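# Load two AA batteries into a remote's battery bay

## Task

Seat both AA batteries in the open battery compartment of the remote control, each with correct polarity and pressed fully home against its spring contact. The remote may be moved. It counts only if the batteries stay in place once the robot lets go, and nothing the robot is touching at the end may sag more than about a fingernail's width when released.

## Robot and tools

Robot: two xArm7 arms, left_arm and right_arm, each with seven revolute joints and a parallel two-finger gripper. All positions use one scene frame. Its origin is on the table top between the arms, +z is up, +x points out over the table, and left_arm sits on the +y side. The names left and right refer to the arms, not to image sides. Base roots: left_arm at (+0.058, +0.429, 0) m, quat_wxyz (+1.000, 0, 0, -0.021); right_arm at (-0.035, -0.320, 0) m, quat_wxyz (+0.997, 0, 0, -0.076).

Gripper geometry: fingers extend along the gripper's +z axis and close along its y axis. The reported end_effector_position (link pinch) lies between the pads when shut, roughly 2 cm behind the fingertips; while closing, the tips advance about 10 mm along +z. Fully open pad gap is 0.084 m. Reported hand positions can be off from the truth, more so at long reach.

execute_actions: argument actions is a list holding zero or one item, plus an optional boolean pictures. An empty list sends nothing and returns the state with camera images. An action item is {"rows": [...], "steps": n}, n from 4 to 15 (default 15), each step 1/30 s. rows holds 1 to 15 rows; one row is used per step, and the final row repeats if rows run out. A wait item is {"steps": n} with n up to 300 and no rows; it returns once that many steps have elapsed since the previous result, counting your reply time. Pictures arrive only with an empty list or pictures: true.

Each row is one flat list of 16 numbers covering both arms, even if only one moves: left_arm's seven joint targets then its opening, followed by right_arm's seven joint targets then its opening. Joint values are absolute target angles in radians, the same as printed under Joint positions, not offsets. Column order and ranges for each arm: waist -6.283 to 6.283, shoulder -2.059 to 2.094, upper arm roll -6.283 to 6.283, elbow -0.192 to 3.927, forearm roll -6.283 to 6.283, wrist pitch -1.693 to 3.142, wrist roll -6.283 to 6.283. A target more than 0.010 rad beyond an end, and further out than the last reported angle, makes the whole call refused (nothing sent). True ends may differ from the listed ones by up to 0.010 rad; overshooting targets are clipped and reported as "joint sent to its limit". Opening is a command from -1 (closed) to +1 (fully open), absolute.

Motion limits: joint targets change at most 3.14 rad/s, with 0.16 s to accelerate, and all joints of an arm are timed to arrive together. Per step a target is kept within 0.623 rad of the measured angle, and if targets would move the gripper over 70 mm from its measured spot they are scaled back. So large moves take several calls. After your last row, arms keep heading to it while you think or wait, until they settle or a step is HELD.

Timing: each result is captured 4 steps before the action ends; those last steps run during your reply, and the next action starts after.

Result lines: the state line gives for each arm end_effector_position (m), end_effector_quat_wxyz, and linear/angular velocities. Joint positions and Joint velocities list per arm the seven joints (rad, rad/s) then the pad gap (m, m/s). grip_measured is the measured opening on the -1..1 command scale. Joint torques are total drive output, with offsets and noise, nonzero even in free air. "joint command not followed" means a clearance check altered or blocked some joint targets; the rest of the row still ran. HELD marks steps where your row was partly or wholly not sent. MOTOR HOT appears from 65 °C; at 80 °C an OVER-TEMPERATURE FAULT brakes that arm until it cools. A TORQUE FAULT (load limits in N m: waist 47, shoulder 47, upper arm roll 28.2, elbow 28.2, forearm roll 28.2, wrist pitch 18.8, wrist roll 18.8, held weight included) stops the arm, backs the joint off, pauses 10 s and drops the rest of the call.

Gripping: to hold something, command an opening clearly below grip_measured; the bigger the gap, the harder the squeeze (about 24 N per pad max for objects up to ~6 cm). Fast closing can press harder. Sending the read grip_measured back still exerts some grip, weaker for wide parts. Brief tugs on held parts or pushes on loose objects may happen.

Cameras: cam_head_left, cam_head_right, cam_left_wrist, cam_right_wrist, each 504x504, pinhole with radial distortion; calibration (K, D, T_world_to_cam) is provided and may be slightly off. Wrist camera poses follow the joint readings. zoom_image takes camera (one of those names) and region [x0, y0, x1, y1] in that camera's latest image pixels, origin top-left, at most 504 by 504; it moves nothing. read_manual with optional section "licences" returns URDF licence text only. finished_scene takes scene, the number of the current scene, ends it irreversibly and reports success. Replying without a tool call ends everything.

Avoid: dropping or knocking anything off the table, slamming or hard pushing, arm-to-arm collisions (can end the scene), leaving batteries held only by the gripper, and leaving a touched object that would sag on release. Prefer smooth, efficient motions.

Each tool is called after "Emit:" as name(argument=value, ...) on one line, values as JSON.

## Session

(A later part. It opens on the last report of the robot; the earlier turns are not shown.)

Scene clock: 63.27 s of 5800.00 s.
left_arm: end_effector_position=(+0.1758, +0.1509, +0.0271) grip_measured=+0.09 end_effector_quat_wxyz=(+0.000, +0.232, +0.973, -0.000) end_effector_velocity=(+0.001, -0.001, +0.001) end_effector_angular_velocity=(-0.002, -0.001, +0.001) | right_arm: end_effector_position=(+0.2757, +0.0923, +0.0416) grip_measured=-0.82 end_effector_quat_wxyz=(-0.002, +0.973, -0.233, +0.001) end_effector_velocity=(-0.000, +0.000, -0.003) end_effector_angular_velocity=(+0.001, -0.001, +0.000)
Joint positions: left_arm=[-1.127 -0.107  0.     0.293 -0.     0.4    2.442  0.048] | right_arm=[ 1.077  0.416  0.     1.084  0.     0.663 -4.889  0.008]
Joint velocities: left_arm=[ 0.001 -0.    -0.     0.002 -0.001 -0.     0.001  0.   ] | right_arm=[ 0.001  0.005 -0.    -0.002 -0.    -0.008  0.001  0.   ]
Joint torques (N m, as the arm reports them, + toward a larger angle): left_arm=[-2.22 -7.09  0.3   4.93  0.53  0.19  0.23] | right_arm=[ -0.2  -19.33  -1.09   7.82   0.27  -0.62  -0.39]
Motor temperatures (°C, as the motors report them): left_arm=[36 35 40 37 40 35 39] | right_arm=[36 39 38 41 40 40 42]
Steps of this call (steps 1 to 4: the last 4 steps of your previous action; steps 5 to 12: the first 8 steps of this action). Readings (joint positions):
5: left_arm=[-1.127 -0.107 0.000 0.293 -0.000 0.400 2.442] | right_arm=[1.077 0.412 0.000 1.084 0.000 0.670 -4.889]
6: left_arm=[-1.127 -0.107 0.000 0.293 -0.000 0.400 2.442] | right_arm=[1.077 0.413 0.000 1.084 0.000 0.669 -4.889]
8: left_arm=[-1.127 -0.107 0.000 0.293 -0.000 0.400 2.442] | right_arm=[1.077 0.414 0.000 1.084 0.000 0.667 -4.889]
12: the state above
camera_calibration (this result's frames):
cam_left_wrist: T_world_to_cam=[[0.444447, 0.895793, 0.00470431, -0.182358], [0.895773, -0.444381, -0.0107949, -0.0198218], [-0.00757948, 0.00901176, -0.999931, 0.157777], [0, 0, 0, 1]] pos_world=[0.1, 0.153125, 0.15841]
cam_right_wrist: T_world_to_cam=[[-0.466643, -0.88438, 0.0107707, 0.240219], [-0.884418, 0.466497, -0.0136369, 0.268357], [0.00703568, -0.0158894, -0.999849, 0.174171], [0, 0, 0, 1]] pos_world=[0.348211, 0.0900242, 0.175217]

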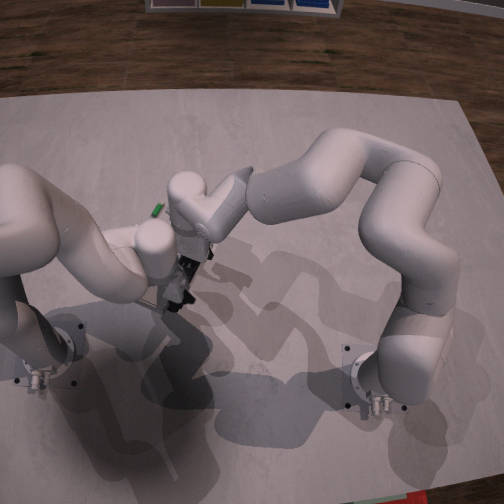

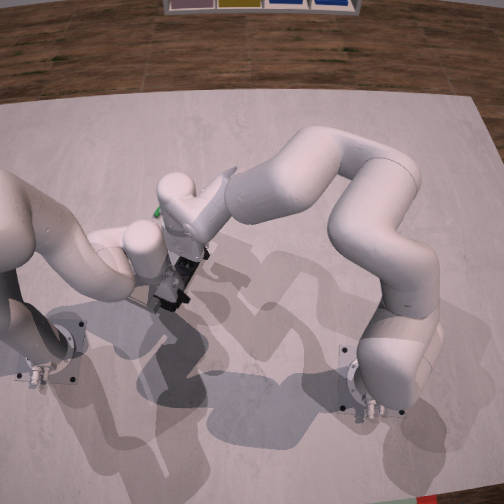

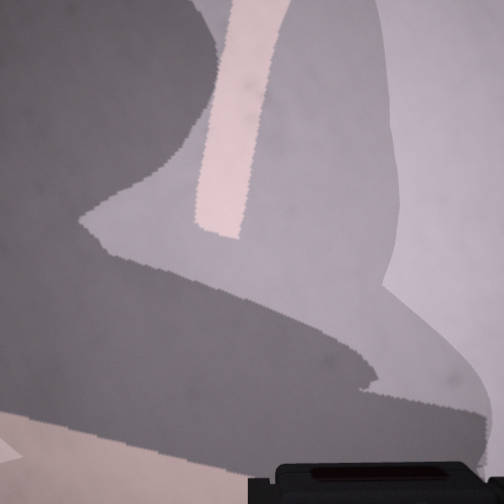

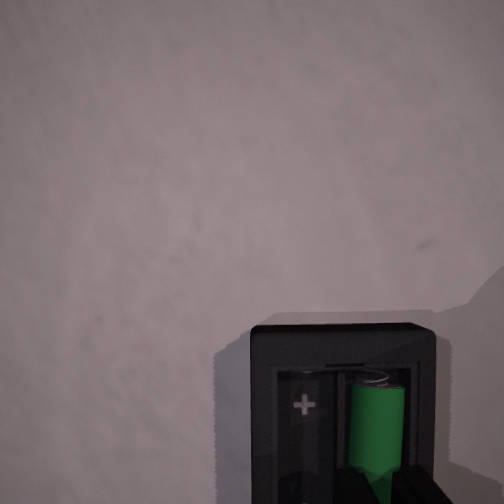

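Emit:
execute_actions(actions=[{"rows":[[-1.127,-0.1068,0,0.2931,0,0.3999,2.442,-0.4,1.0765,0.412,0,1.0837,0,0.6717,-4.889,-0.8],[-1.127,-0.1068,0,0.2931,0,0.3999,2.442,-0.4,1.0765,0.409,0,1.0843,0,0.6753,-4.889,-0.8],[-1.127,-0.1068,0,0.2931,0,0.3999,2.442,-0.4,1.0765,0.409,0,1.0843,0,0.6753,-4.889,-0.9],[-1.127,-0.1068,0,0.2931,0,0.3999,2.442,-0.4,1.0765,0.409,0,1.0843,0,0.6753,-4.889,-1],[-1.127,-0.1068,0,0.2931,0,0.3999,2.442,-0.4,1.0765,0.409,0,1.0843,0,0.6753,-4.889,-1],[-1.127,-0.1068,0,0.2931,0,0.3999,2.442,-0.4,1.0765,0.409,0,1.0843,0,0.6753,-4.889,-1],[-1.127,-0.1068,0,0.2931,0,0.3999,2.442,-0.4,1.0765,0.409,0,1.0843,0,0.6753,-4.889,-1],[-1.127,-0.1068,0,0.2931,0,0.3999,2.442,-0.4,1.0765,0.410,0,1.0838,0,0.6738,-4.889,-1],[-1.127,-0.1068,0,0.2931,0,0.3999,2.442,-0.4,1.0765,0.411,0,1.0834,0,0.6724,-4.889,-1],[-1.127,-0.1068,0,0.2931,0,0.3999,2.442,-0.4,1.0765,0.412,0,1.0832,0,0.6712,-4.889,-1],[-1.127,-0.1068,0,0.2931,0,0.3999,2.442,-0.4,1.0765,0.413,0,1.083,0,0.67,-4.889,-1],[-1.127,-0.1068,0,0.2931,0,0.3999,2.442,-0.4,1.0765,0.414,0,1.0828,0,0.6688,-4.889,-1]],"steps":15}])

Emit:
execute_actions(actions=[{"rows":[[-1.127,-0.1068,0,0.2931,0,0.3999,2.442,-0.4,1.0765,0.415,0,1.0824,0,0.6674,-4.889,-1],[-1.127,-0.1068,0,0.2931,0,0.3999,2.442,-0.4,1.0765,0.416,0,1.082,0,0.666,-4.889,-1],[-1.127,-0.1068,0,0.2931,0,0.3999,2.442,-0.4,1.0765,0.417,0,1.0816,0,0.6646,-4.889,-1],[-1.127,-0.1068,0,0.2931,0,0.3999,2.442,-0.4,1.0765,0.418,0,1.0812,0,0.6632,-4.889,-1]],"steps":12}], pictures=true)

Scene clock: 64.17 s of 5800.00 s.
left_arm: end_effector_position=(+0.1757, +0.1509, +0.0271) grip_measured=+0.08 end_effector_quat_wxyz=(+0.000, +0.233, +0.973, +0.000) end_effector_velocity=(+0.000, +0.000, -0.000) end_effector_angular_velocity=(+0.000, -0.000, +0.002) | right_arm: end_effector_position=(+0.2749, +0.0907, +0.0430) grip_measured=-1.00 end_effector_quat_wxyz=(+0.001, +0.972, -0.233, -0.000) end_effector_velocity=(+0.005, +0.008, -0.005) end_effector_angular_velocity=(+0.024, -0.016, -0.000)
Joint positions: left_arm=[-1.127 -0.107 -0.     0.293  0.     0.4    2.442  0.048] | right_arm=[ 1.076  0.411 -0.     1.083 -0.     0.673 -4.889  0.   ]
Joint velocities: left_arm=[ 0.     0.     0.     0.     0.001  0.    -0.002 -0.   ] | right_arm=[ 0.     0.021  0.002  0.006  0.002 -0.043  0.001  0.   ]
Joint torques (N m, as the arm reports them, + toward a larger angle): left_arm=[-1.63 -7.11  0.44  4.8   0.52  0.15 -0.06] | right_arm=[  0.01 -18.39  -1.07   7.32   0.24  -0.42  -0.33]
Motor temperatures (°C, as the motors report them): left_arm=[36 35 40 37 40 35 39] | right_arm=[36 39 38 41 40 40 42]
Steps of this call (steps 1 to 4: the last 4 steps of your previous action; steps 5 to 15: the robot went on to your last target; step 16: nothing new was sent; steps 17 to 27: the first 11 steps of this action). Readings (joint positions):
17: left_arm=[-1.127 -0.107 0.000 0.293 0.000 0.400 2.442] | right_arm=[1.077 0.417 0.000 1.083 0.000 0.663 -4.889]
18: left_arm=[-1.127 -0.107 -0.000 0.293 0.000 0.400 2.442] | right_arm=[1.077 0.416 0.000 1.083 0.000 0.667 -4.889]
20: left_arm=[-1.127 -0.107 -0.000 0.293 0.000 0.400 2.442] | right_arm=[1.076 0.411 -0.000 1.083 -0.000 0.674 -4.889]
24: left_arm=[-1.127 -0.107 -0.000 0.293 0.000 0.400 2.442] | right_arm=[1.076 0.410 -0.000 1.083 -0.000 0.676 -4.889]
27: the state above

Scene clock: 64.57 s of 5800.00 s.
left_arm: end_effector_position=(+0.1757, +0.1509, +0.0271) grip_measured=+0.09 end_effector_quat_wxyz=(-0.000, +0.232, +0.973, +0.000) end_effector_velocity=(+0.000, -0.000, +0.000) end_effector_angular_velocity=(-0.000, -0.000, -0.001) | right_arm: end_effector_position=(+0.2750, +0.0905, +0.0395) grip_measured=-1.00 end_effector_quat_wxyz=(+0.000, +0.972, -0.233, +0.000) end_effector_velocity=(+0.003, -0.000, -0.004) end_effector_angular_velocity=(+0.002, -0.004, -0.003)
Joint positions: left_arm=[-1.127 -0.107 -0.     0.293 -0.     0.4    2.442  0.048] | right_arm=[ 1.076  0.418 -0.     1.081 -0.     0.663 -4.889  0.   ]
Joint velocities: left_arm=[ 0.    -0.    -0.     0.     0.001  0.     0.001 -0.   ] | right_arm=[-0.001  0.01  -0.003  0.001 -0.001 -0.013  0.001  0.   ]
Joint torques (N m, as the arm reports them, + toward a larger angle): left_arm=[-1.38 -7.1   0.66  5.08  0.59  0.07  0.06] | right_arm=[  0.44 -18.47  -0.39   6.89   0.43   0.44  -0.33]
Motor temperatures (°C, as the motors report them): left_arm=[36 35 40 37 40 35 39] | right_arm=[36 39 38 41 40 40 42]
Steps of this call (steps 1 to 4: the last 4 steps of your previous action; steps 5 to 12: the first 8 steps of this action). Readings (joint positions):
5: left_arm=[-1.127 -0.107 -0.000 0.293 0.000 0.400 2.442] | right_arm=[1.077 0.413 0.000 1.083 0.000 0.669 -4.889]
6: left_arm=[-1.127 -0.107 -0.000 0.293 0.000 0.400 2.442] | right_arm=[1.077 0.413 0.000 1.083 0.000 0.668 -4.889]
8: left_arm=[-1.127 -0.107 -0.000 0.293 0.000 0.400 2.442] | right_arm=[1.076 0.415 -0.000 1.083 -0.000 0.666 -4.889]
12: the state above
camera_calibration (this result's frames):
cam_left_wrist: T_world_to_cam=[[0.444307, 0.895862, 0.00474325, -0.18233], [0.895842, -0.444239, -0.0109092, -0.0197773], [-0.00766605, 0.00909626, -0.999929, 0.157775], [0, 0, 0, 1]] pos_world=[0.0999372, 0.153121, 0.158413]
cam_right_wrist: T_world_to_cam=[[-0.467176, -0.884027, 0.0155722, 0.238297], [-0.884153, 0.46701, -0.0132242, 0.268386], [0.00441818, -0.0199462, -0.999791, 0.173084], [0, 0, 0, 1]] pos_world=[0.347857, 0.0887747, 0.172886]

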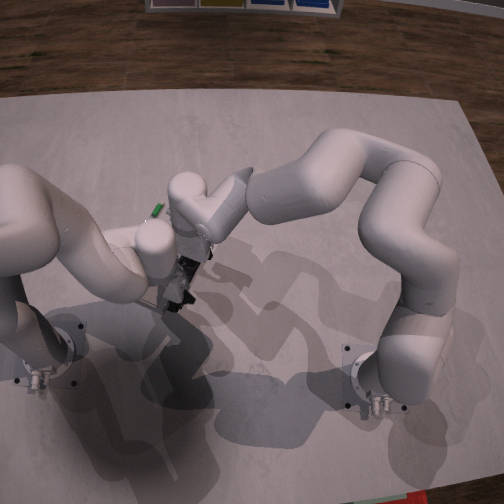

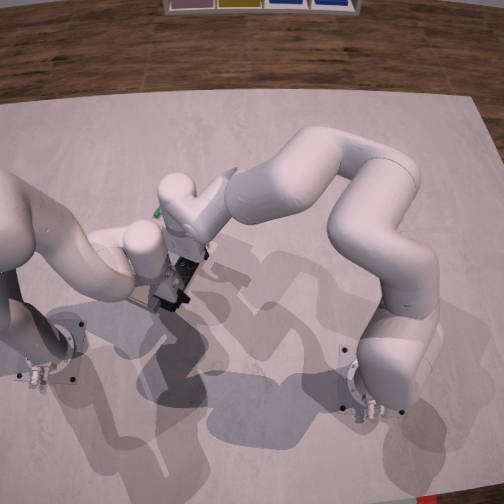

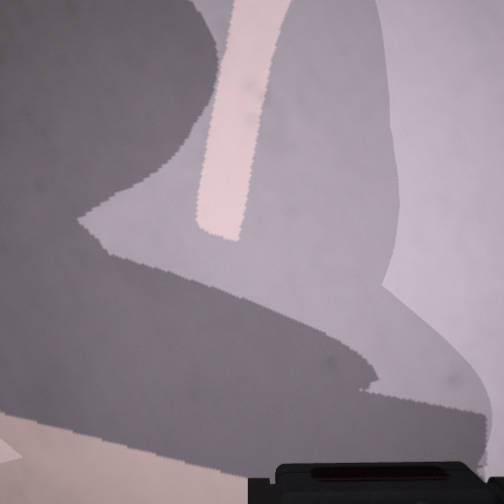

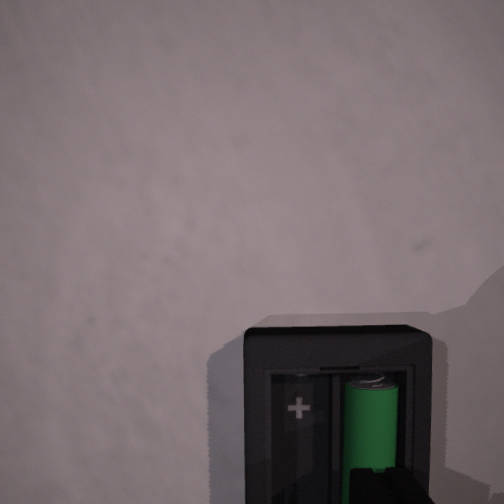

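Emit:
execute_actions(actions=[{"rows":[[-1.127,-0.1068,0,0.2931,0,0.3999,2.442,-0.4,1.0765,0.419,0,1.081,0,0.662,-4.889,-1],[-1.127,-0.1068,0,0.2931,0,0.3999,2.442,-0.4,1.0765,0.42,0,1.0808,0,0.6608,-4.889,-1],[-1.127,-0.1068,0,0.2931,0,0.3999,2.442,-0.4,1.0765,0.421,0,1.0806,0,0.6596,-4.889,-1],[-1.127,-0.1068,0,0.2931,0,0.3999,2.442,-0.4,1.0765,0.422,0,1.0804,0,0.6584,-4.889,-1]],"steps":14}])

Scene clock: 65.03 s of 5800.00 s.
left_arm: end_effector_position=(+0.1757, +0.1509, +0.0271) grip_measured=+0.09 end_effector_quat_wxyz=(-0.000, +0.232, +0.973, +0.000) end_effector_velocity=(-0.000, +0.000, -0.000) end_effector_angular_velocity=(+0.000, +0.000, -0.000) | right_arm: end_effector_position=(+0.2753, +0.0912, +0.0390) grip_measured=-1.00 end_effector_quat_wxyz=(-0.001, +0.972, -0.233, +0.000) end_effector_velocity=(+0.000, +0.001, -0.001) end_effector_angular_velocity=(+0.001, -0.001, -0.000)
Joint positions: left_arm=[-1.127 -0.107 -0.     0.293 -0.     0.4    2.442  0.048] | right_arm=[ 1.076  0.42  -0.     1.081 -0.     0.659 -4.889  0.   ]
Joint velocities: left_arm=[-0.001 -0.     0.    -0.001 -0.    -0.    -0.001  0.   ] | right_arm=[ 0.     0.004  0.001  0.001  0.    -0.004  0.001  0.   ]
Joint torques (N m, as the arm reports them, + toward a larger angle): left_arm=[-1.29 -6.84  0.81  4.98  0.55  0.06  0.11] | right_arm=[  0.64 -13.33  -0.18   5.55   0.45  -0.95  -0.33]
Motor temperatures (°C, as the motors report them): left_arm=[36 35 40 37 40 35 39] | right_arm=[36 39 38 41 40 40 42]
Steps of this call (steps 1 to 4: the last 4 steps of your previous action; steps 5 to 14: the first 10 steps of this action). Readings (joint positions):
5: left_arm=[-1.127 -0.107 -0.000 0.293 -0.000 0.400 2.442] | right_arm=[1.076 0.418 -0.000 1.081 -0.000 0.663 -4.889]
6: left_arm=[-1.127 -0.107 -0.000 0.293 -0.000 0.400 2.442] | right_arm=[1.076 0.419 -0.000 1.081 -0.000 0.663 -4.889]
8: left_arm=[-1.127 -0.107 -0.000 0.293 -0.000 0.400 2.442] | right_arm=[1.076 0.419 -0.000 1.081 -0.000 0.661 -4.889]
12: left_arm=[-1.127 -0.107 -0.000 0.293 -0.000 0.400 2.442] | right_arm=[1.076 0.420 -0.000 1.081 -0.000 0.659 -4.889]
14: the state above

Emit:
execute_actions(actions=[{"rows":[[-1.127,-0.1068,0,0.2931,0,0.3999,2.442,-0.4,1.0765,0.412,0,1.0835,0,0.6715,-4.889,-1],[-1.127,-0.1068,0,0.2931,0,0.3999,2.442,-0.4,1.077,0.395,0,1.09,0,0.695,-4.889,-1],[-1.127,-0.1068,0,0.2931,0,0.3999,2.442,-0.4,1.079,0.36,0,1.106,0,0.746,-4.887,-0.7],[-1.127,-0.1068,0,0.2931,0,0.3999,2.442,-0.4,1.081,0.335,0,1.115,0,0.78,-4.887,-0.5],[-1.127,-0.1068,0,0.2931,0,0.3999,2.442,-0.4,1.083,0.3111,0,1.1269,0,0.8158,-4.883,-0.3]],"steps":13}])

Emit:
execute_actions(actions=[{"steps":9}], pictures=true)

Emit:
execute_actions(actions=[{"rows":[[-1.127,-0.1068,0,0.2931,0,0.3999,2.442,-0.4,1.065,0.39,0,1.26,0,0.87,-4.9,-0.2],[-1.127,-0.1068,0,0.2931,0,0.3999,2.442,-0.4,1.05,0.48,0,1.40,0,0.92,-4.915,-0.2],[-1.127,-0.1068,0,0.2931,0,0.3999,2.442,-0.4,1.03,0.56,0,1.54,0,0.98,-4.93,-0.2],[-1.127,-0.1068,0,0.2931,0,0.3999,2.442,-0.4,1.015,0.645,0,1.68,0,1.035,-4.95,-0.2],[-1.127,-0.1068,0,0.2931,0,0.3999,2.442,-0.4,0.995,0.73,0,1.82,0,1.09,-4.97,-0.2],[-1.127,-0.1068,0,0.2931,0,0.3999,2.442,-0.4,0.98,0.81,0,1.955,0,1.145,-4.99,-0.2],[-1.127,-0.1068,0,0.2931,0,0.3999,2.442,-0.4,0.96,0.895,0,2.09,0,1.195,-5.005,-0.2],[-1.127,-0.1068,0,0.2931,0,0.3999,2.442,-0.4,0.9444,0.9818,0,2.231,0,1.2492,-5.0208,-0.2]],"steps":15}])

Emit:
execute_actions(actions=[{"steps":20}], pictures=true)

Emit:
zoom_image(camera="cam_head_left", region=[150,225,230,305])

Scene clock: 66.77 s of 5800.00 s.
left_arm: end_effector_position=(+0.1758, +0.1510, +0.0271) grip_measured=+0.08 end_effector_quat_wxyz=(-0.000, +0.232, +0.973, +0.000) end_effector_velocity=(-0.000, +0.001, -0.000) end_effector_angular_velocity=(+0.001, +0.001, -0.000) | right_arm: end_effector_position=(+0.2746, +0.0973, +0.1002) grip_measured=-0.32 end_effector_quat_wxyz=(-0.003, +0.973, -0.232, +0.001) end_effector_velocity=(+0.030, +0.047, +0.127) end_effector_angular_velocity=(+0.148, -0.110, -0.003)
Joint positions: left_arm=[-1.127 -0.107  0.     0.293  0.     0.4    2.442  0.048] | right_arm=[ 1.083  0.313  0.001  1.128  0.     0.81  -4.883  0.03 ]
Joint velocities: left_arm=[ 0.     0.    -0.    -0.001  0.    -0.     0.    -0.   ] | right_arm=[ 0.007 -0.165  0.001  0.131 -0.     0.111  0.01   0.001]
Joint torques (N m, as the arm reports them, + toward a larger angle): left_arm=[-1.02 -6.76  0.91  5.36  0.4  -0.04 -0.05] | right_arm=[-1.16 -8.58 -1.26  4.39  0.43 -0.34 -0.23]
Motor temperatures (°C, as the motors report them): left_arm=[36 35 40 37 40 35 39] | right_arm=[36 39 38 41 40 40 42]
Steps of this call (steps 1 to 4: the last 4 steps of your previous action; steps 5 to 15: the robot went on to your last target; steps 16 to 43: nothing new was sent; steps 44 to 52: the first 9 steps of this action). Readings (joint positions):
44: left_arm=[-1.127 -0.107 -0.000 0.293 -0.000 0.400 2.442] | right_arm=[1.076 0.421 -0.000 1.081 -0.000 0.659 -4.889]
45: left_arm=[-1.127 -0.107 -0.000 0.293 0.000 0.400 2.442] | right_arm=[1.076 0.419 -0.000 1.081 -0.000 0.663 -4.889]
47: left_arm=[-1.127 -0.107 -0.001 0.293 0.000 0.400 2.442] | right_arm=[1.077 0.404 -0.000 1.083 0.000 0.698 -4.889]
51: left_arm=[-1.127 -0.107 0.000 0.293 0.000 0.400 2.442] | right_arm=[1.083 0.322 0.001 1.121 0.000 0.804 -4.884]
52: the state above

Scene clock: 67.07 s of 5800.00 s.
left_arm: end_effector_position=(+0.1758, +0.1510, +0.0271) grip_measured=+0.08 end_effector_quat_wxyz=(-0.000, +0.232, +0.973, +0.000) end_effector_velocity=(-0.000, +0.001, -0.000) end_effector_angular_velocity=(+0.001, +0.000, -0.000) | right_arm: end_effector_position=(+0.2737, +0.0948, +0.0987) grip_measured=-0.32 end_effector_quat_wxyz=(+0.002, +0.973, -0.233, -0.001) end_effector_velocity=(+0.006, +0.010, +0.015) end_effector_angular_velocity=(+0.031, -0.023, +0.002)
Joint positions: left_arm=[-1.127 -0.107  0.     0.293  0.     0.4    2.442  0.048] | right_arm=[ 1.083  0.313 -0.     1.126  0.     0.816 -4.883  0.03 ]
Joint velocities: left_arm=[ 0.     0.    -0.    -0.001  0.    -0.    -0.     0.   ] | right_arm=[ 0.    -0.016  0.001  0.018 -0.    -0.005 -0.001  0.   ]
Joint torques (N m, as the arm reports them, + toward a larger angle): left_arm=[-1.35 -6.69  0.71  5.45  0.56 -0.1   0.01] | right_arm=[  0.36 -21.57  -0.56  10.37   0.37  -1.64  -0.32]
Motor temperatures (°C, as the motors report them): left_arm=[36 35 40 37 40 35 39] | right_arm=[36 39 38 41 40 40 42]
Kept back: nothing.
Steps of this call (steps 1 to 4: the last 4 steps of your previous action; steps 5 to 9: the robot went on to your last target). Readings (joint positions):
1: left_arm=[-1.127 -0.107 0.000 0.293 0.000 0.400 2.442] | right_arm=[1.083 0.310 0.001 1.130 0.000 0.813 -4.883]
2: left_arm=[-1.127 -0.107 0.000 0.293 0.000 0.400 2.442] | right_arm=[1.083 0.311 0.001 1.128 0.000 0.815 -4.883]
4: left_arm=[-1.127 -0.107 0.000 0.293 0.000 0.400 2.442] | right_arm=[1.083 0.314 0.000 1.124 0.000 0.816 -4.883]
8: left_arm=[-1.127 -0.107 0.000 0.293 0.000 0.400 2.442] | right_arm=[1.083 0.314 -0.000 1.125 0.000 0.816 -4.883]
9: the state above
camera_calibration (this result's frames):
cam_left_wrist: T_world_to_cam=[[0.444237, 0.895896, 0.00486637, -0.182458], [0.895876, -0.444167, -0.0110045, -0.0198281], [-0.00769737, 0.00924825, -0.999928, 0.15771], [0, 0, 0, 1]] pos_world=[0.100032, 0.153198, 0.158368]
cam_right_wrist: T_world_to_cam=[[-0.466382, -0.884393, 0.0183378, 0.240084], [-0.88458, 0.46622, -0.0125626, 0.266115], [0.00256081, -0.0220802, -0.999753, 0.23305], [0, 0, 0, 1]] pos_world=[0.346774, 0.0934061, 0.231933]

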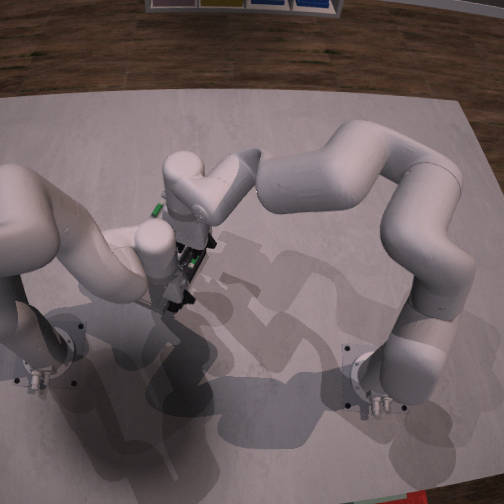

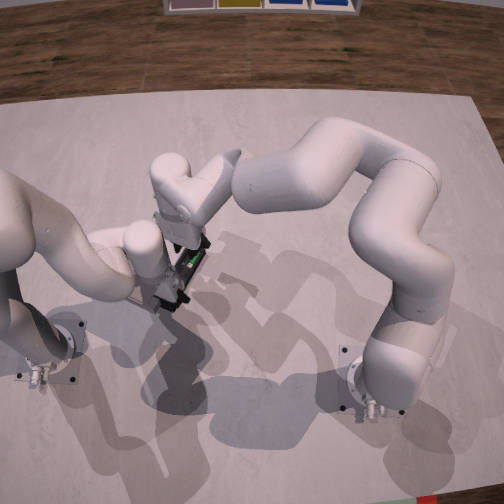

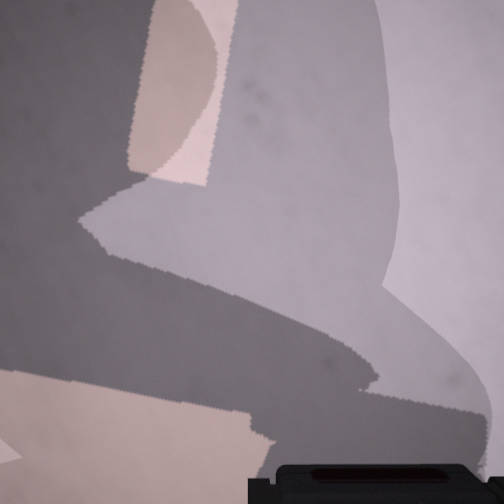

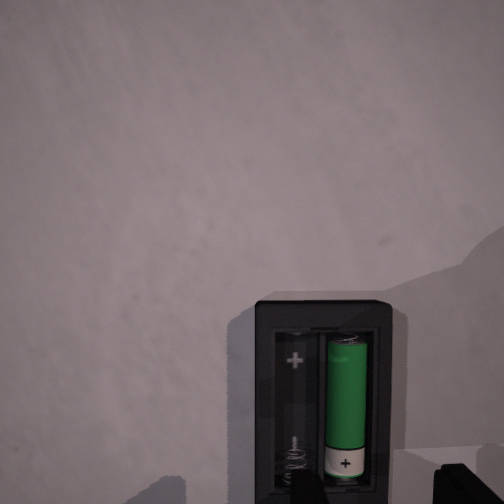

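Scene clock: 67.43 s of 5800.00 s.
left_arm: end_effector_position=(+0.1758, +0.1510, +0.0271) grip_measured=+0.08 end_effector_quat_wxyz=(-0.000, +0.232, +0.973, +0.000) end_effector_velocity=(+0.000, +0.000, -0.000) end_effector_angular_velocity=(+0.001, +0.000, -0.000) | right_arm: end_effector_position=(+0.3770, +0.1460, +0.0816) grip_measured=-0.22 end_effector_quat_wxyz=(+0.029, +0.972, -0.233, -0.015) end_effector_velocity=(+0.377, +0.079, -0.187) end_effector_angular_velocity=(-0.253, +0.220, -0.054)
Joint positions: left_arm=[-1.127 -0.107  0.     0.293  0.     0.4    2.442  0.048] | right_arm=[ 0.999  0.715 -0.     1.725 -0.     1.077 -4.966  0.035]
Joint velocities: left_arm=[ 0.001  0.    -0.    -0.     0.     0.     0.001  0.   ] | right_arm=[-0.34   1.689 -0.031  2.365 -0.003  1.011 -0.308 -0.   ]
Joint torques (N m, as the arm reports them, + toward a larger angle): left_arm=[-1.58 -6.65  0.47  5.62  0.45 -0.32  0.02] | right_arm=[  3.58 -42.17  -0.06  17.15   0.58  -3.31  -0.95]
Motor temperatures (°C, as the motors report them): left_arm=[36 35 40 37 40 35 39] | right_arm=[36 39 38 41 40 40 42]
Steps of this call (steps 1 to 11: the first 11 steps of this action). Readings (joint positions):
1: left_arm=[-1.127 -0.107 0.000 0.293 0.000 0.400 2.442] | right_arm=[1.083 0.313 0.000 1.126 0.000 0.816 -4.883]
2: left_arm=[-1.127 -0.107 0.000 0.293 0.000 0.400 2.442] | right_arm=[1.082 0.316 0.000 1.133 0.000 0.820 -4.884]
4: left_arm=[-1.127 -0.107 0.000 0.293 0.000 0.400 2.442] | right_arm=[1.075 0.353 0.002 1.196 0.000 0.847 -4.892]
8: left_arm=[-1.127 -0.107 0.000 0.293 0.000 0.400 2.442] | right_arm=[1.036 0.537 0.001 1.491 0.000 0.965 -4.931]
11: the state above

Scene clock: 68.10 s of 5800.00 s.
left_arm: end_effector_position=(+0.1758, +0.1510, +0.0271) grip_measured=+0.08 end_effector_quat_wxyz=(-0.000, +0.232, +0.973, +0.000) end_effector_velocity=(+0.000, -0.000, +0.000) end_effector_angular_velocity=(-0.001, +0.000, +0.000) | right_arm: end_effector_position=(+0.4550, +0.1770, +0.1001) grip_measured=-0.22 end_effector_quat_wxyz=(-0.000, +0.972, -0.233, +0.000) end_effector_velocity=(+0.000, -0.001, -0.003) end_effector_angular_velocity=(-0.004, +0.002, +0.001)
Joint positions: left_arm=[-1.127 -0.107  0.     0.293  0.     0.4    2.442  0.048] | right_arm=[ 0.945  0.981 -0.     2.23  -0.     1.249 -5.021  0.035]
Joint velocities: left_arm=[ 0.    -0.    -0.     0.001 -0.001  0.     0.001 -0.   ] | right_arm=[-0.001  0.005 -0.     0.001 -0.001 -0.    -0.001  0.   ]
Joint torques (N m, as the arm reports them, + toward a larger angle): left_arm=[-1.82 -6.77  0.2   5.55  0.73 -0.32  0.11] | right_arm=[  0.6  -31.69  -0.81  12.25   0.48  -1.72  -0.28]
Motor temperatures (°C, as the motors report them): left_arm=[36 35 40 37 40 35 39] | right_arm=[36 39 38 41 40 40 42]
Kept back: nothing.
Steps of this call (steps 1 to 4: the last 4 steps of your previous action; steps 5 to 20: the robot went on to your last target). Readings (joint positions):
1: left_arm=[-1.127 -0.107 0.000 0.293 0.000 0.400 2.442] | right_arm=[0.989 0.768 -0.001 1.806 -0.000 1.109 -4.976]
2: left_arm=[-1.127 -0.107 0.000 0.293 0.000 0.400 2.442] | right_arm=[0.979 0.815 -0.002 1.890 -0.000 1.138 -4.985]
4: left_arm=[-1.127 -0.107 0.000 0.293 0.000 0.400 2.442] | right_arm=[0.962 0.897 -0.001 2.062 -0.000 1.192 -5.003]
8: left_arm=[-1.127 -0.107 0.000 0.293 0.000 0.400 2.442] | right_arm=[0.943 0.976 -0.002 2.224 -0.000 1.245 -5.020]
20: the state above
camera_calibration (this result's frames):
cam_left_wrist: T_world_to_cam=[[0.444388, 0.895822, 0.00479068, -0.182405], [0.895802, -0.44432, -0.0108997, -0.0198064], [-0.00763556, 0.00913518, -0.999929, 0.157741], [0, 0, 0, 1]] pos_world=[0.100006, 0.153161, 0.158388]
cam_right_wrist: T_world_to_cam=[[-0.466994, -0.884134, 0.0149577, 0.397848], [-0.884248, 0.466832, -0.013131, 0.388045], [0.00462678, -0.0193585, -0.999802, 0.234451], [0, 0, 0, 1]] pos_world=[0.527836, 0.175138, 0.23355]

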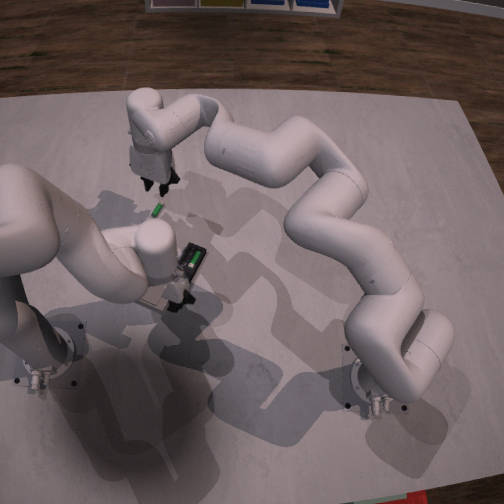

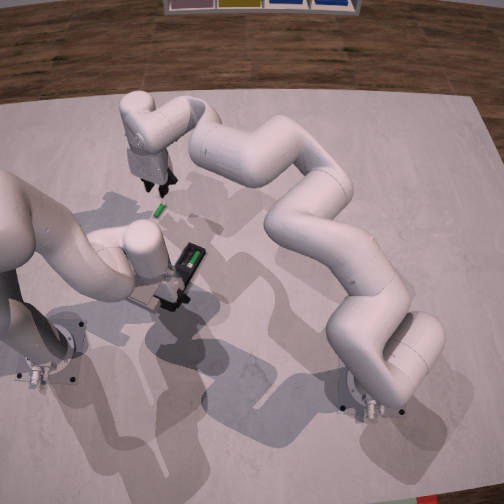

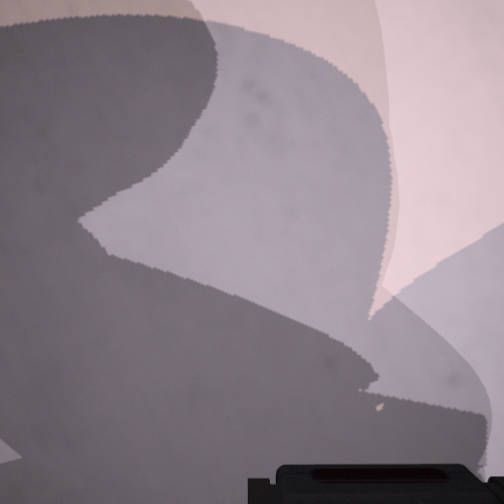

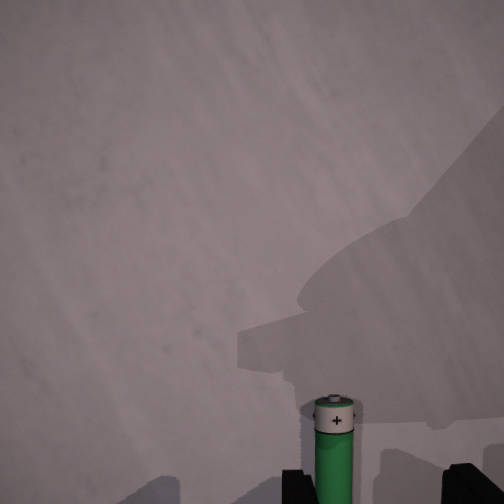

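Region (150, 225, 230, 305) of cam_head_left's 504x504 image, scaled by 6.300, with more detail than that image has.

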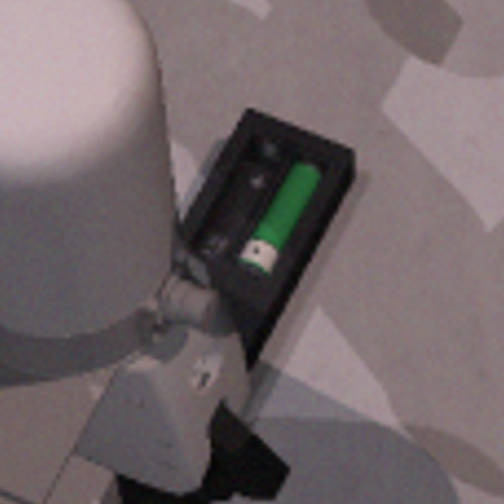

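Emit:
execute_actions(actions=[{"rows":[[-1.127,-0.1068,0,0.2931,0,0.3999,2.442,-0.4,0.9491,1.0,0,2.205,0,1.205,-5.016,-0.3],[-1.127,-0.1068,0,0.2931,0,0.3999,2.442,-0.4,0.9491,1.0191,0,2.1828,0,1.1637,-5.016,-0.3],[-1.127,-0.1068,0,0.2931,0,0.3999,2.442,-0.4,0.9491,1.032,0,2.177,0,1.145,-5.016,-0.3],[-1.127,-0.1068,0,0.2931,0,0.3999,2.442,-0.4,0.9491,1.043,0,2.173,0,1.13,-5.016,-0.3],[-1.127,-0.1068,0,0.2931,0,0.3999,2.442,-0.4,0.9491,1.051,0,2.17,0,1.119,-5.016,-0.3],[-1.127,-0.1068,0,0.2931,0,0.3999,2.442,-0.4,0.9491,1.057,0,2.168,0,1.111,-5.016,-0.3],[-1.127,-0.1068,0,0.2931,0,0.3999,2.442,-0.4,0.9491,1.061,0,2.167,0,1.106,-5.016,-0.3],[-1.127,-0.1068,0,0.2931,0,0.3999,2.442,-0.4,0.9491,1.0634,0,2.1664,0,1.103,-5.016,-0.3]],"steps":15}])

Emit:
execute_actions(actions=[{"rows":[[-1.127,-0.1068,0,0.2931,0,0.3999,2.442,-0.4,0.9491,1.0634,0,2.1664,0,1.103,-5.016,-0.4],[-1.127,-0.1068,0,0.2931,0,0.3999,2.442,-0.4,0.9491,1.0634,0,2.1664,0,1.103,-5.016,-0.5],[-1.127,-0.1068,0,0.2931,0,0.3999,2.442,-0.4,0.9491,1.0634,0,2.1664,0,1.103,-5.016,-0.6],[-1.127,-0.1068,0,0.2931,0,0.3999,2.442,-0.4,0.9491,1.0634,0,2.1664,0,1.103,-5.016,-0.68],[-1.127,-0.1068,0,0.2931,0,0.3999,2.442,-0.4,0.9491,1.0634,0,2.1664,0,1.103,-5.016,-0.76],[-1.127,-0.1068,0,0.2931,0,0.3999,2.442,-0.4,0.9491,1.0634,0,2.1664,0,1.103,-5.016,-0.85],[-1.127,-0.1068,0,0.2931,0,0.3999,2.442,-0.4,0.9491,1.0634,0,2.1664,0,1.103,-5.016,-0.95]],"steps":15}], pictures=true)

Scene clock: 69.10 s of 5800.00 s.
left_arm: end_effector_position=(+0.1758, +0.1509, +0.0271) grip_measured=+0.08 end_effector_quat_wxyz=(-0.000, +0.232, +0.973, +0.000) end_effector_velocity=(-0.000, +0.001, -0.000) end_effector_angular_velocity=(+0.001, +0.001, +0.001) | right_arm: end_effector_position=(+0.4528, +0.1792, +0.0271) grip_measured=-0.32 end_effector_quat_wxyz=(+0.000, +0.972, -0.233, -0.000) end_effector_velocity=(+0.016, +0.004, +0.015) end_effector_angular_velocity=(+0.033, -0.043, -0.010)
Joint positions: left_arm=[-1.127 -0.107  0.     0.293  0.     0.4    2.442  0.048] | right_arm=[ 0.949  1.063  0.     2.167  0.     1.104 -5.016  0.03 ]
Joint velocities: left_arm=[-0.     0.     0.    -0.001 -0.002 -0.     0.    -0.   ] | right_arm=[-0.006 -0.012 -0.009  0.011  0.    -0.031 -0.    -0.   ]
Joint torques (N m, as the arm reports them, + toward a larger angle): left_arm=[-1.92 -6.74  0.12  5.79  0.53 -0.21  0.  ] | right_arm=[  0.72 -30.13  -0.63  11.04   0.44  -1.44  -0.33]
Motor temperatures (°C, as the motors report them): left_arm=[36 35 40 37 40 35 39] | right_arm=[36 39 38 41 40 40 42]
Steps of this call (steps 1 to 15: the robot went on to your last target; steps 16 to 19: nothing new was sent; steps 20 to 30: the first 11 steps of this action). Readings (joint positions):
20: left_arm=[-1.127 -0.107 0.000 0.293 0.000 0.400 2.442] | right_arm=[0.944 0.982 -0.000 2.231 -0.000 1.249 -5.021]
21: left_arm=[-1.127 -0.107 0.000 0.293 0.000 0.400 2.442] | right_arm=[0.945 0.983 -0.000 2.228 -0.000 1.241 -5.020]
23: left_arm=[-1.127 -0.107 0.000 0.293 0.000 0.400 2.442] | right_arm=[0.948 1.000 -0.001 2.206 -0.000 1.189 -5.017]
27: left_arm=[-1.127 -0.107 0.000 0.293 0.000 0.400 2.442] | right_arm=[0.950 1.063 0.001 2.161 0.000 1.117 -5.016]
30: the state above

Scene clock: 69.60 s of 5800.00 s.
left_arm: end_effector_position=(+0.1758, +0.1509, +0.0271) grip_measured=+0.08 end_effector_quat_wxyz=(-0.000, +0.232, +0.973, +0.000) end_effector_velocity=(+0.000, +0.000, -0.000) end_effector_angular_velocity=(+0.001, -0.000, -0.002) | right_arm: end_effector_position=(+0.4528, +0.1792, +0.0267) grip_measured=-0.69 end_effector_quat_wxyz=(+0.000, +0.972, -0.233, -0.000) end_effector_velocity=(-0.000, -0.000, -0.000) end_effector_angular_velocity=(-0.001, -0.001, +0.001)
Joint positions: left_arm=[-1.127 -0.107  0.     0.293  0.     0.4    2.442  0.048] | right_arm=[ 0.949  1.063 -0.     2.166 -0.     1.103 -5.016  0.014]
Joint velocities: left_arm=[ 0.001  0.     0.    -0.     0.001 -0.     0.002 -0.   ] | right_arm=[ 0.     0.     0.    -0.001 -0.002 -0.001  0.    -0.   ]
Joint torques (N m, as the arm reports them, + toward a larger angle): left_arm=[-2.05 -7.09  0.12  5.6   0.54 -0.4   0.12] | right_arm=[  0.4  -32.17  -0.97  12.16   0.36  -1.82  -0.36]
Motor temperatures (°C, as the motors report them): left_arm=[36 35 40 37 40 35 39] | right_arm=[36 39 38 41 40 40 42]
Steps of this call (steps 1 to 4: the last 4 steps of your previous action; steps 5 to 15: the first 11 steps of this action). Readings (joint positions):
5: left_arm=[-1.127 -0.107 0.000 0.293 0.000 0.400 2.442] | right_arm=[0.949 1.064 -0.000 2.166 -0.000 1.103 -5.016]
6: left_arm=[-1.127 -0.107 0.000 0.293 0.000 0.400 2.442] | right_arm=[0.949 1.064 -0.000 2.166 -0.000 1.103 -5.016]
8: left_arm=[-1.127 -0.107 0.000 0.293 0.000 0.400 2.442] | right_arm=[0.949 1.063 -0.000 2.166 -0.000 1.103 -5.016]
12: left_arm=[-1.127 -0.107 0.000 0.293 0.000 0.400 2.442] | right_arm=[0.949 1.063 -0.000 2.166 -0.000 1.103 -5.016]
15: the state above
camera_calibration (this result's frames):
cam_left_wrist: T_world_to_cam=[[0.444456, 0.895788, 0.00474071, -0.182373], [0.895768, -0.444389, -0.0108353, -0.0198019], [-0.00759937, 0.00906238, -0.99993, 0.157762], [0, 0, 0, 1]] pos_world=[0.0999937, 0.153138, 0.158401]
cam_right_wrist: T_world_to_cam=[[-0.46721, -0.884015, 0.0152187, 0.399933], [-0.884135, 0.467049, -0.0130516, 0.383967], [0.00442993, -0.0195532, -0.999799, 0.161186], [0, 0, 0, 1]] pos_world=[0.525617, 0.177367, 0.160079]

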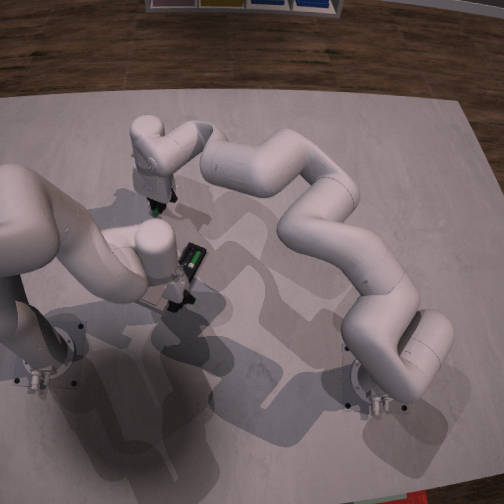

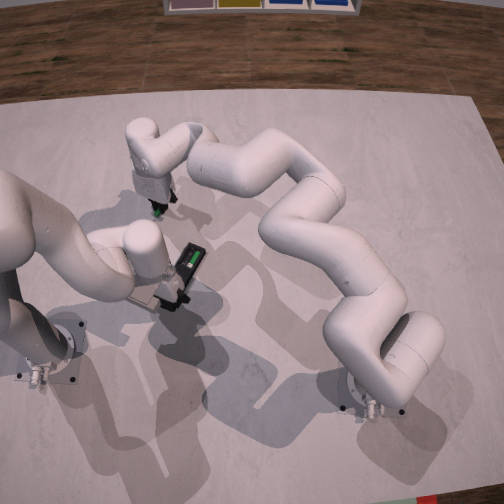

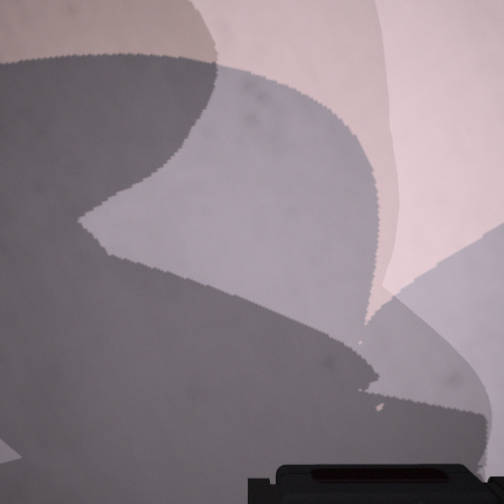

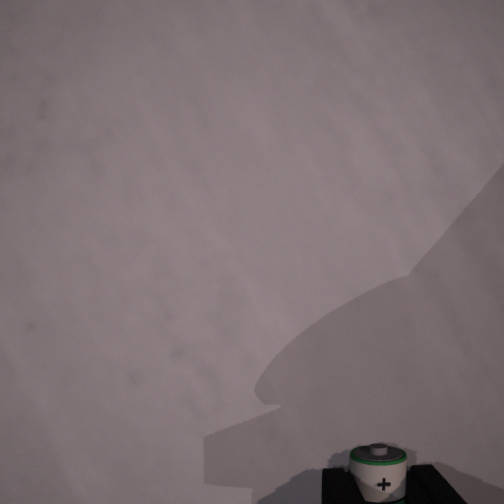

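Emit:
execute_actions(actions=[{"rows":[[-1.127,-0.1068,0,0.2931,0,0.3999,2.442,-0.4,0.9491,1.05,0,2.17,0,1.12,-5.016,-1],[-1.127,-0.1068,0,0.2931,0,0.3999,2.442,-0.4,0.9491,1.0191,0,2.1828,0,1.1637,-5.016,-1],[-1.127,-0.1068,0,0.2931,0,0.3999,2.442,-0.4,0.9491,1.0191,0,2.1828,0,1.1637,-5.016,-1],[-1.127,-0.1068,0,0.2931,0,0.3999,2.442,-0.4,0.9491,0.9818,0,2.231,0,1.2492,-5.016,-1],[-1.127,-0.1068,0,0.2931,0,0.3999,2.442,-0.4,0.9491,0.9818,0,2.231,0,1.2492,-5.016,-1],[-1.127,-0.1068,0,0.2931,0,0.3999,2.442,-0.4,0.96,0.905,0,2.105,0,1.2,-5.005,-1],[-1.127,-0.1068,0,0.2931,0,0.3999,2.442,-0.4,0.971,0.83,0,1.98,0,1.15,-4.994,-1],[-1.127,-0.1068,0,0.2931,0,0.3999,2.442,-0.4,0.982,0.755,0,1.854,0,1.099,-4.983,-1],[-1.127,-0.1068,0,0.2931,0,0.3999,2.442,-0.4,0.993,0.68,0,1.728,0,1.048,-4.973,-1],[-1.127,-0.1068,0,0.2931,0,0.3999,2.442,-0.4,1.004,0.604,0,1.602,0,0.998,-4.962,-1],[-1.127,-0.1068,0,0.2931,0,0.3999,2.442,-0.4,1.015,0.528,0,1.476,0,0.948,-4.951,-1],[-1.127,-0.1068,0,0.2931,0,0.3999,2.442,-0.4,1.025,0.453,0,1.35,0,0.897,-4.94,-1],[-1.127,-0.1068,0,0.2931,0,0.3999,2.442,-0.4,1.036,0.3771,0,1.2249,0,0.8478,-4.9296,-1]],"steps":15}])

Emit:
execute_actions(actions=[{"steps":22}], pictures=true)

Scene clock: 71.17 s of 5800.00 s.
left_arm: end_effector_position=(+0.1758, +0.1509, +0.0271) grip_measured=+0.08 end_effector_quat_wxyz=(-0.000, +0.232, +0.973, +0.000) end_effector_velocity=(+0.000, -0.000, +0.000) end_effector_angular_velocity=(-0.001, -0.000, -0.001) | right_arm: end_effector_position=(+0.4437, +0.1845, +0.1578) grip_measured=-0.69 end_effector_quat_wxyz=(-0.033, +0.971, -0.234, +0.020) end_effector_velocity=(-0.256, -0.044, +0.148) end_effector_angular_velocity=(+0.135, -0.094, +0.020)
Joint positions: left_arm=[-1.127 -0.107  0.     0.293  0.     0.4    2.442  0.048] | right_arm=[ 0.965  0.823 -0.001  2.1   -0.     1.201 -4.998  0.014]
Joint velocities: left_arm=[ 0.     0.    -0.     0.001 -0.    -0.     0.001 -0.   ] | right_arm=[ 0.217 -1.439  0.009 -2.088  0.002 -0.812  0.201 -0.   ]
Joint torques (N m, as the arm reports them, + toward a larger angle): left_arm=[-2.44 -7.09  0.2   5.89  0.63 -0.35  0.14] | right_arm=[  5.4  -11.32   1.42  -1.92   0.55   0.14  -0.01]
Motor temperatures (°C, as the motors report them): left_arm=[36 35 40 37 40 35 39] | right_arm=[36 40 38 41 40 40 42]
Steps of this call (steps 1 to 4: the last 4 steps of your previous action; steps 5 to 15: the robot went on to your last target; steps 16 to 36: nothing new was sent; steps 37 to 47: the first 11 steps of this action). Readings (joint positions):
37: left_arm=[-1.127 -0.107 0.000 0.293 0.000 0.400 2.442] | right_arm=[0.949 1.063 0.000 2.166 0.000 1.103 -5.016]
38: left_arm=[-1.127 -0.107 0.000 0.293 0.000 0.400 2.442] | right_arm=[0.949 1.060 0.000 2.166 0.000 1.110 -5.016]
40: left_arm=[-1.127 -0.107 0.000 0.293 0.000 0.400 2.442] | right_arm=[0.949 1.039 0.000 2.172 -0.000 1.147 -5.016]
44: left_arm=[-1.127 -0.107 0.000 0.293 0.000 0.400 2.442] | right_arm=[0.951 0.955 -0.001 2.214 -0.000 1.237 -5.013]
47: the state above

Scene clock: 71.90 s of 5800.00 s.
left_arm: end_effector_position=(+0.1758, +0.1509, +0.0271) grip_measured=+0.08 end_effector_quat_wxyz=(-0.000, +0.232, +0.973, +0.000) end_effector_velocity=(+0.000, +0.000, +0.000) end_effector_angular_velocity=(-0.000, -0.000, -0.001) | right_arm: end_effector_position=(+0.3082, +0.0982, +0.1002) grip_measured=-0.69 end_effector_quat_wxyz=(-0.000, +0.972, -0.233, +0.000) end_effector_velocity=(-0.007, -0.002, -0.005) end_effector_angular_velocity=(-0.010, +0.011, +0.006)
Joint positions: left_arm=[-1.127 -0.107  0.     0.293 -0.     0.4    2.442  0.048] | right_arm=[ 1.036  0.378 -0.     1.226 -0.     0.848 -4.93   0.014]
Joint velocities: left_arm=[ 0.001 -0.    -0.    -0.     0.001  0.     0.     0.   ] | right_arm=[ 0.003 -0.001  0.003 -0.013  0.     0.002  0.    -0.   ]
Joint torques (N m, as the arm reports them, + toward a larger angle): left_arm=[-2.15 -6.7   0.24  5.92  0.43 -0.41  0.05] | right_arm=[  0.16 -23.18  -0.77  10.94   0.34  -1.84  -0.32]
Motor temperatures (°C, as the motors report them): left_arm=[36 35 40 37 40 35 39] | right_arm=[36 40 38 42 40 40 42]
Kept back: nothing.
Steps of this call (steps 1 to 4: the last 4 steps of your previous action; steps 5 to 22: the robot went on to your last target). Readings (joint positions):
1: left_arm=[-1.127 -0.107 0.000 0.293 0.000 0.400 2.442] | right_arm=[0.973 0.774 -0.001 2.018 -0.000 1.169 -4.991]
2: left_arm=[-1.127 -0.107 0.000 0.293 0.000 0.400 2.442] | right_arm=[0.982 0.723 -0.001 1.918 -0.000 1.127 -4.982]
4: left_arm=[-1.127 -0.107 0.000 0.293 0.000 0.400 2.442] | right_arm=[1.002 0.611 0.001 1.715 0.000 1.032 -4.964]
8: left_arm=[-1.127 -0.107 0.000 0.293 0.000 0.400 2.442] | right_arm=[1.025 0.462 0.002 1.432 0.000 0.919 -4.943]
22: the state above
camera_calibration (this result's frames):
cam_left_wrist: T_world_to_cam=[[0.444479, 0.895777, 0.00471822, -0.18236], [0.895757, -0.444413, -0.010807, -0.019803], [-0.00758386, 0.00902989, -0.99993, 0.157772], [0, 0, 0, 1]] pos_world=[0.0999905, 0.153129, 0.158407]
cam_right_wrist: T_world_to_cam=[[-0.467159, -0.884056, 0.0144137, 0.259751], [-0.884159, 0.466997, -0.0132962, 0.294997], [0.00502345, -0.0189555, -0.999808, 0.233531], [0, 0, 0, 1]] pos_world=[0.380996, 0.0962982, 0.233664]

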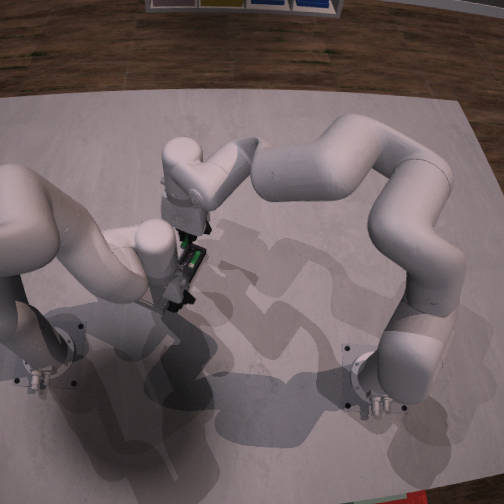

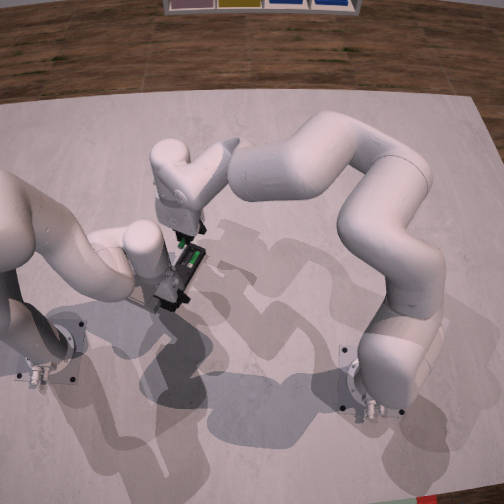

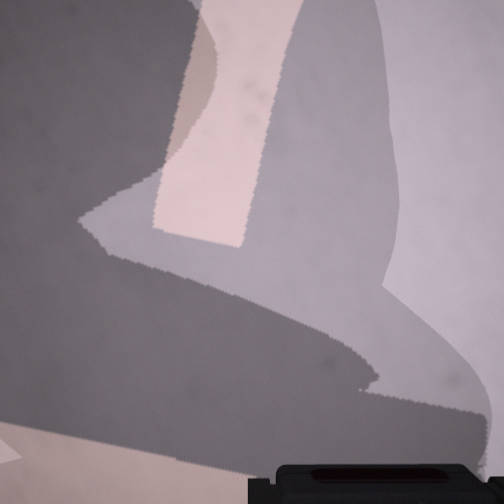

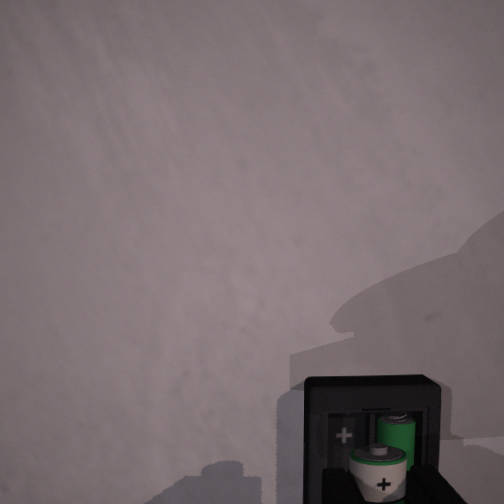

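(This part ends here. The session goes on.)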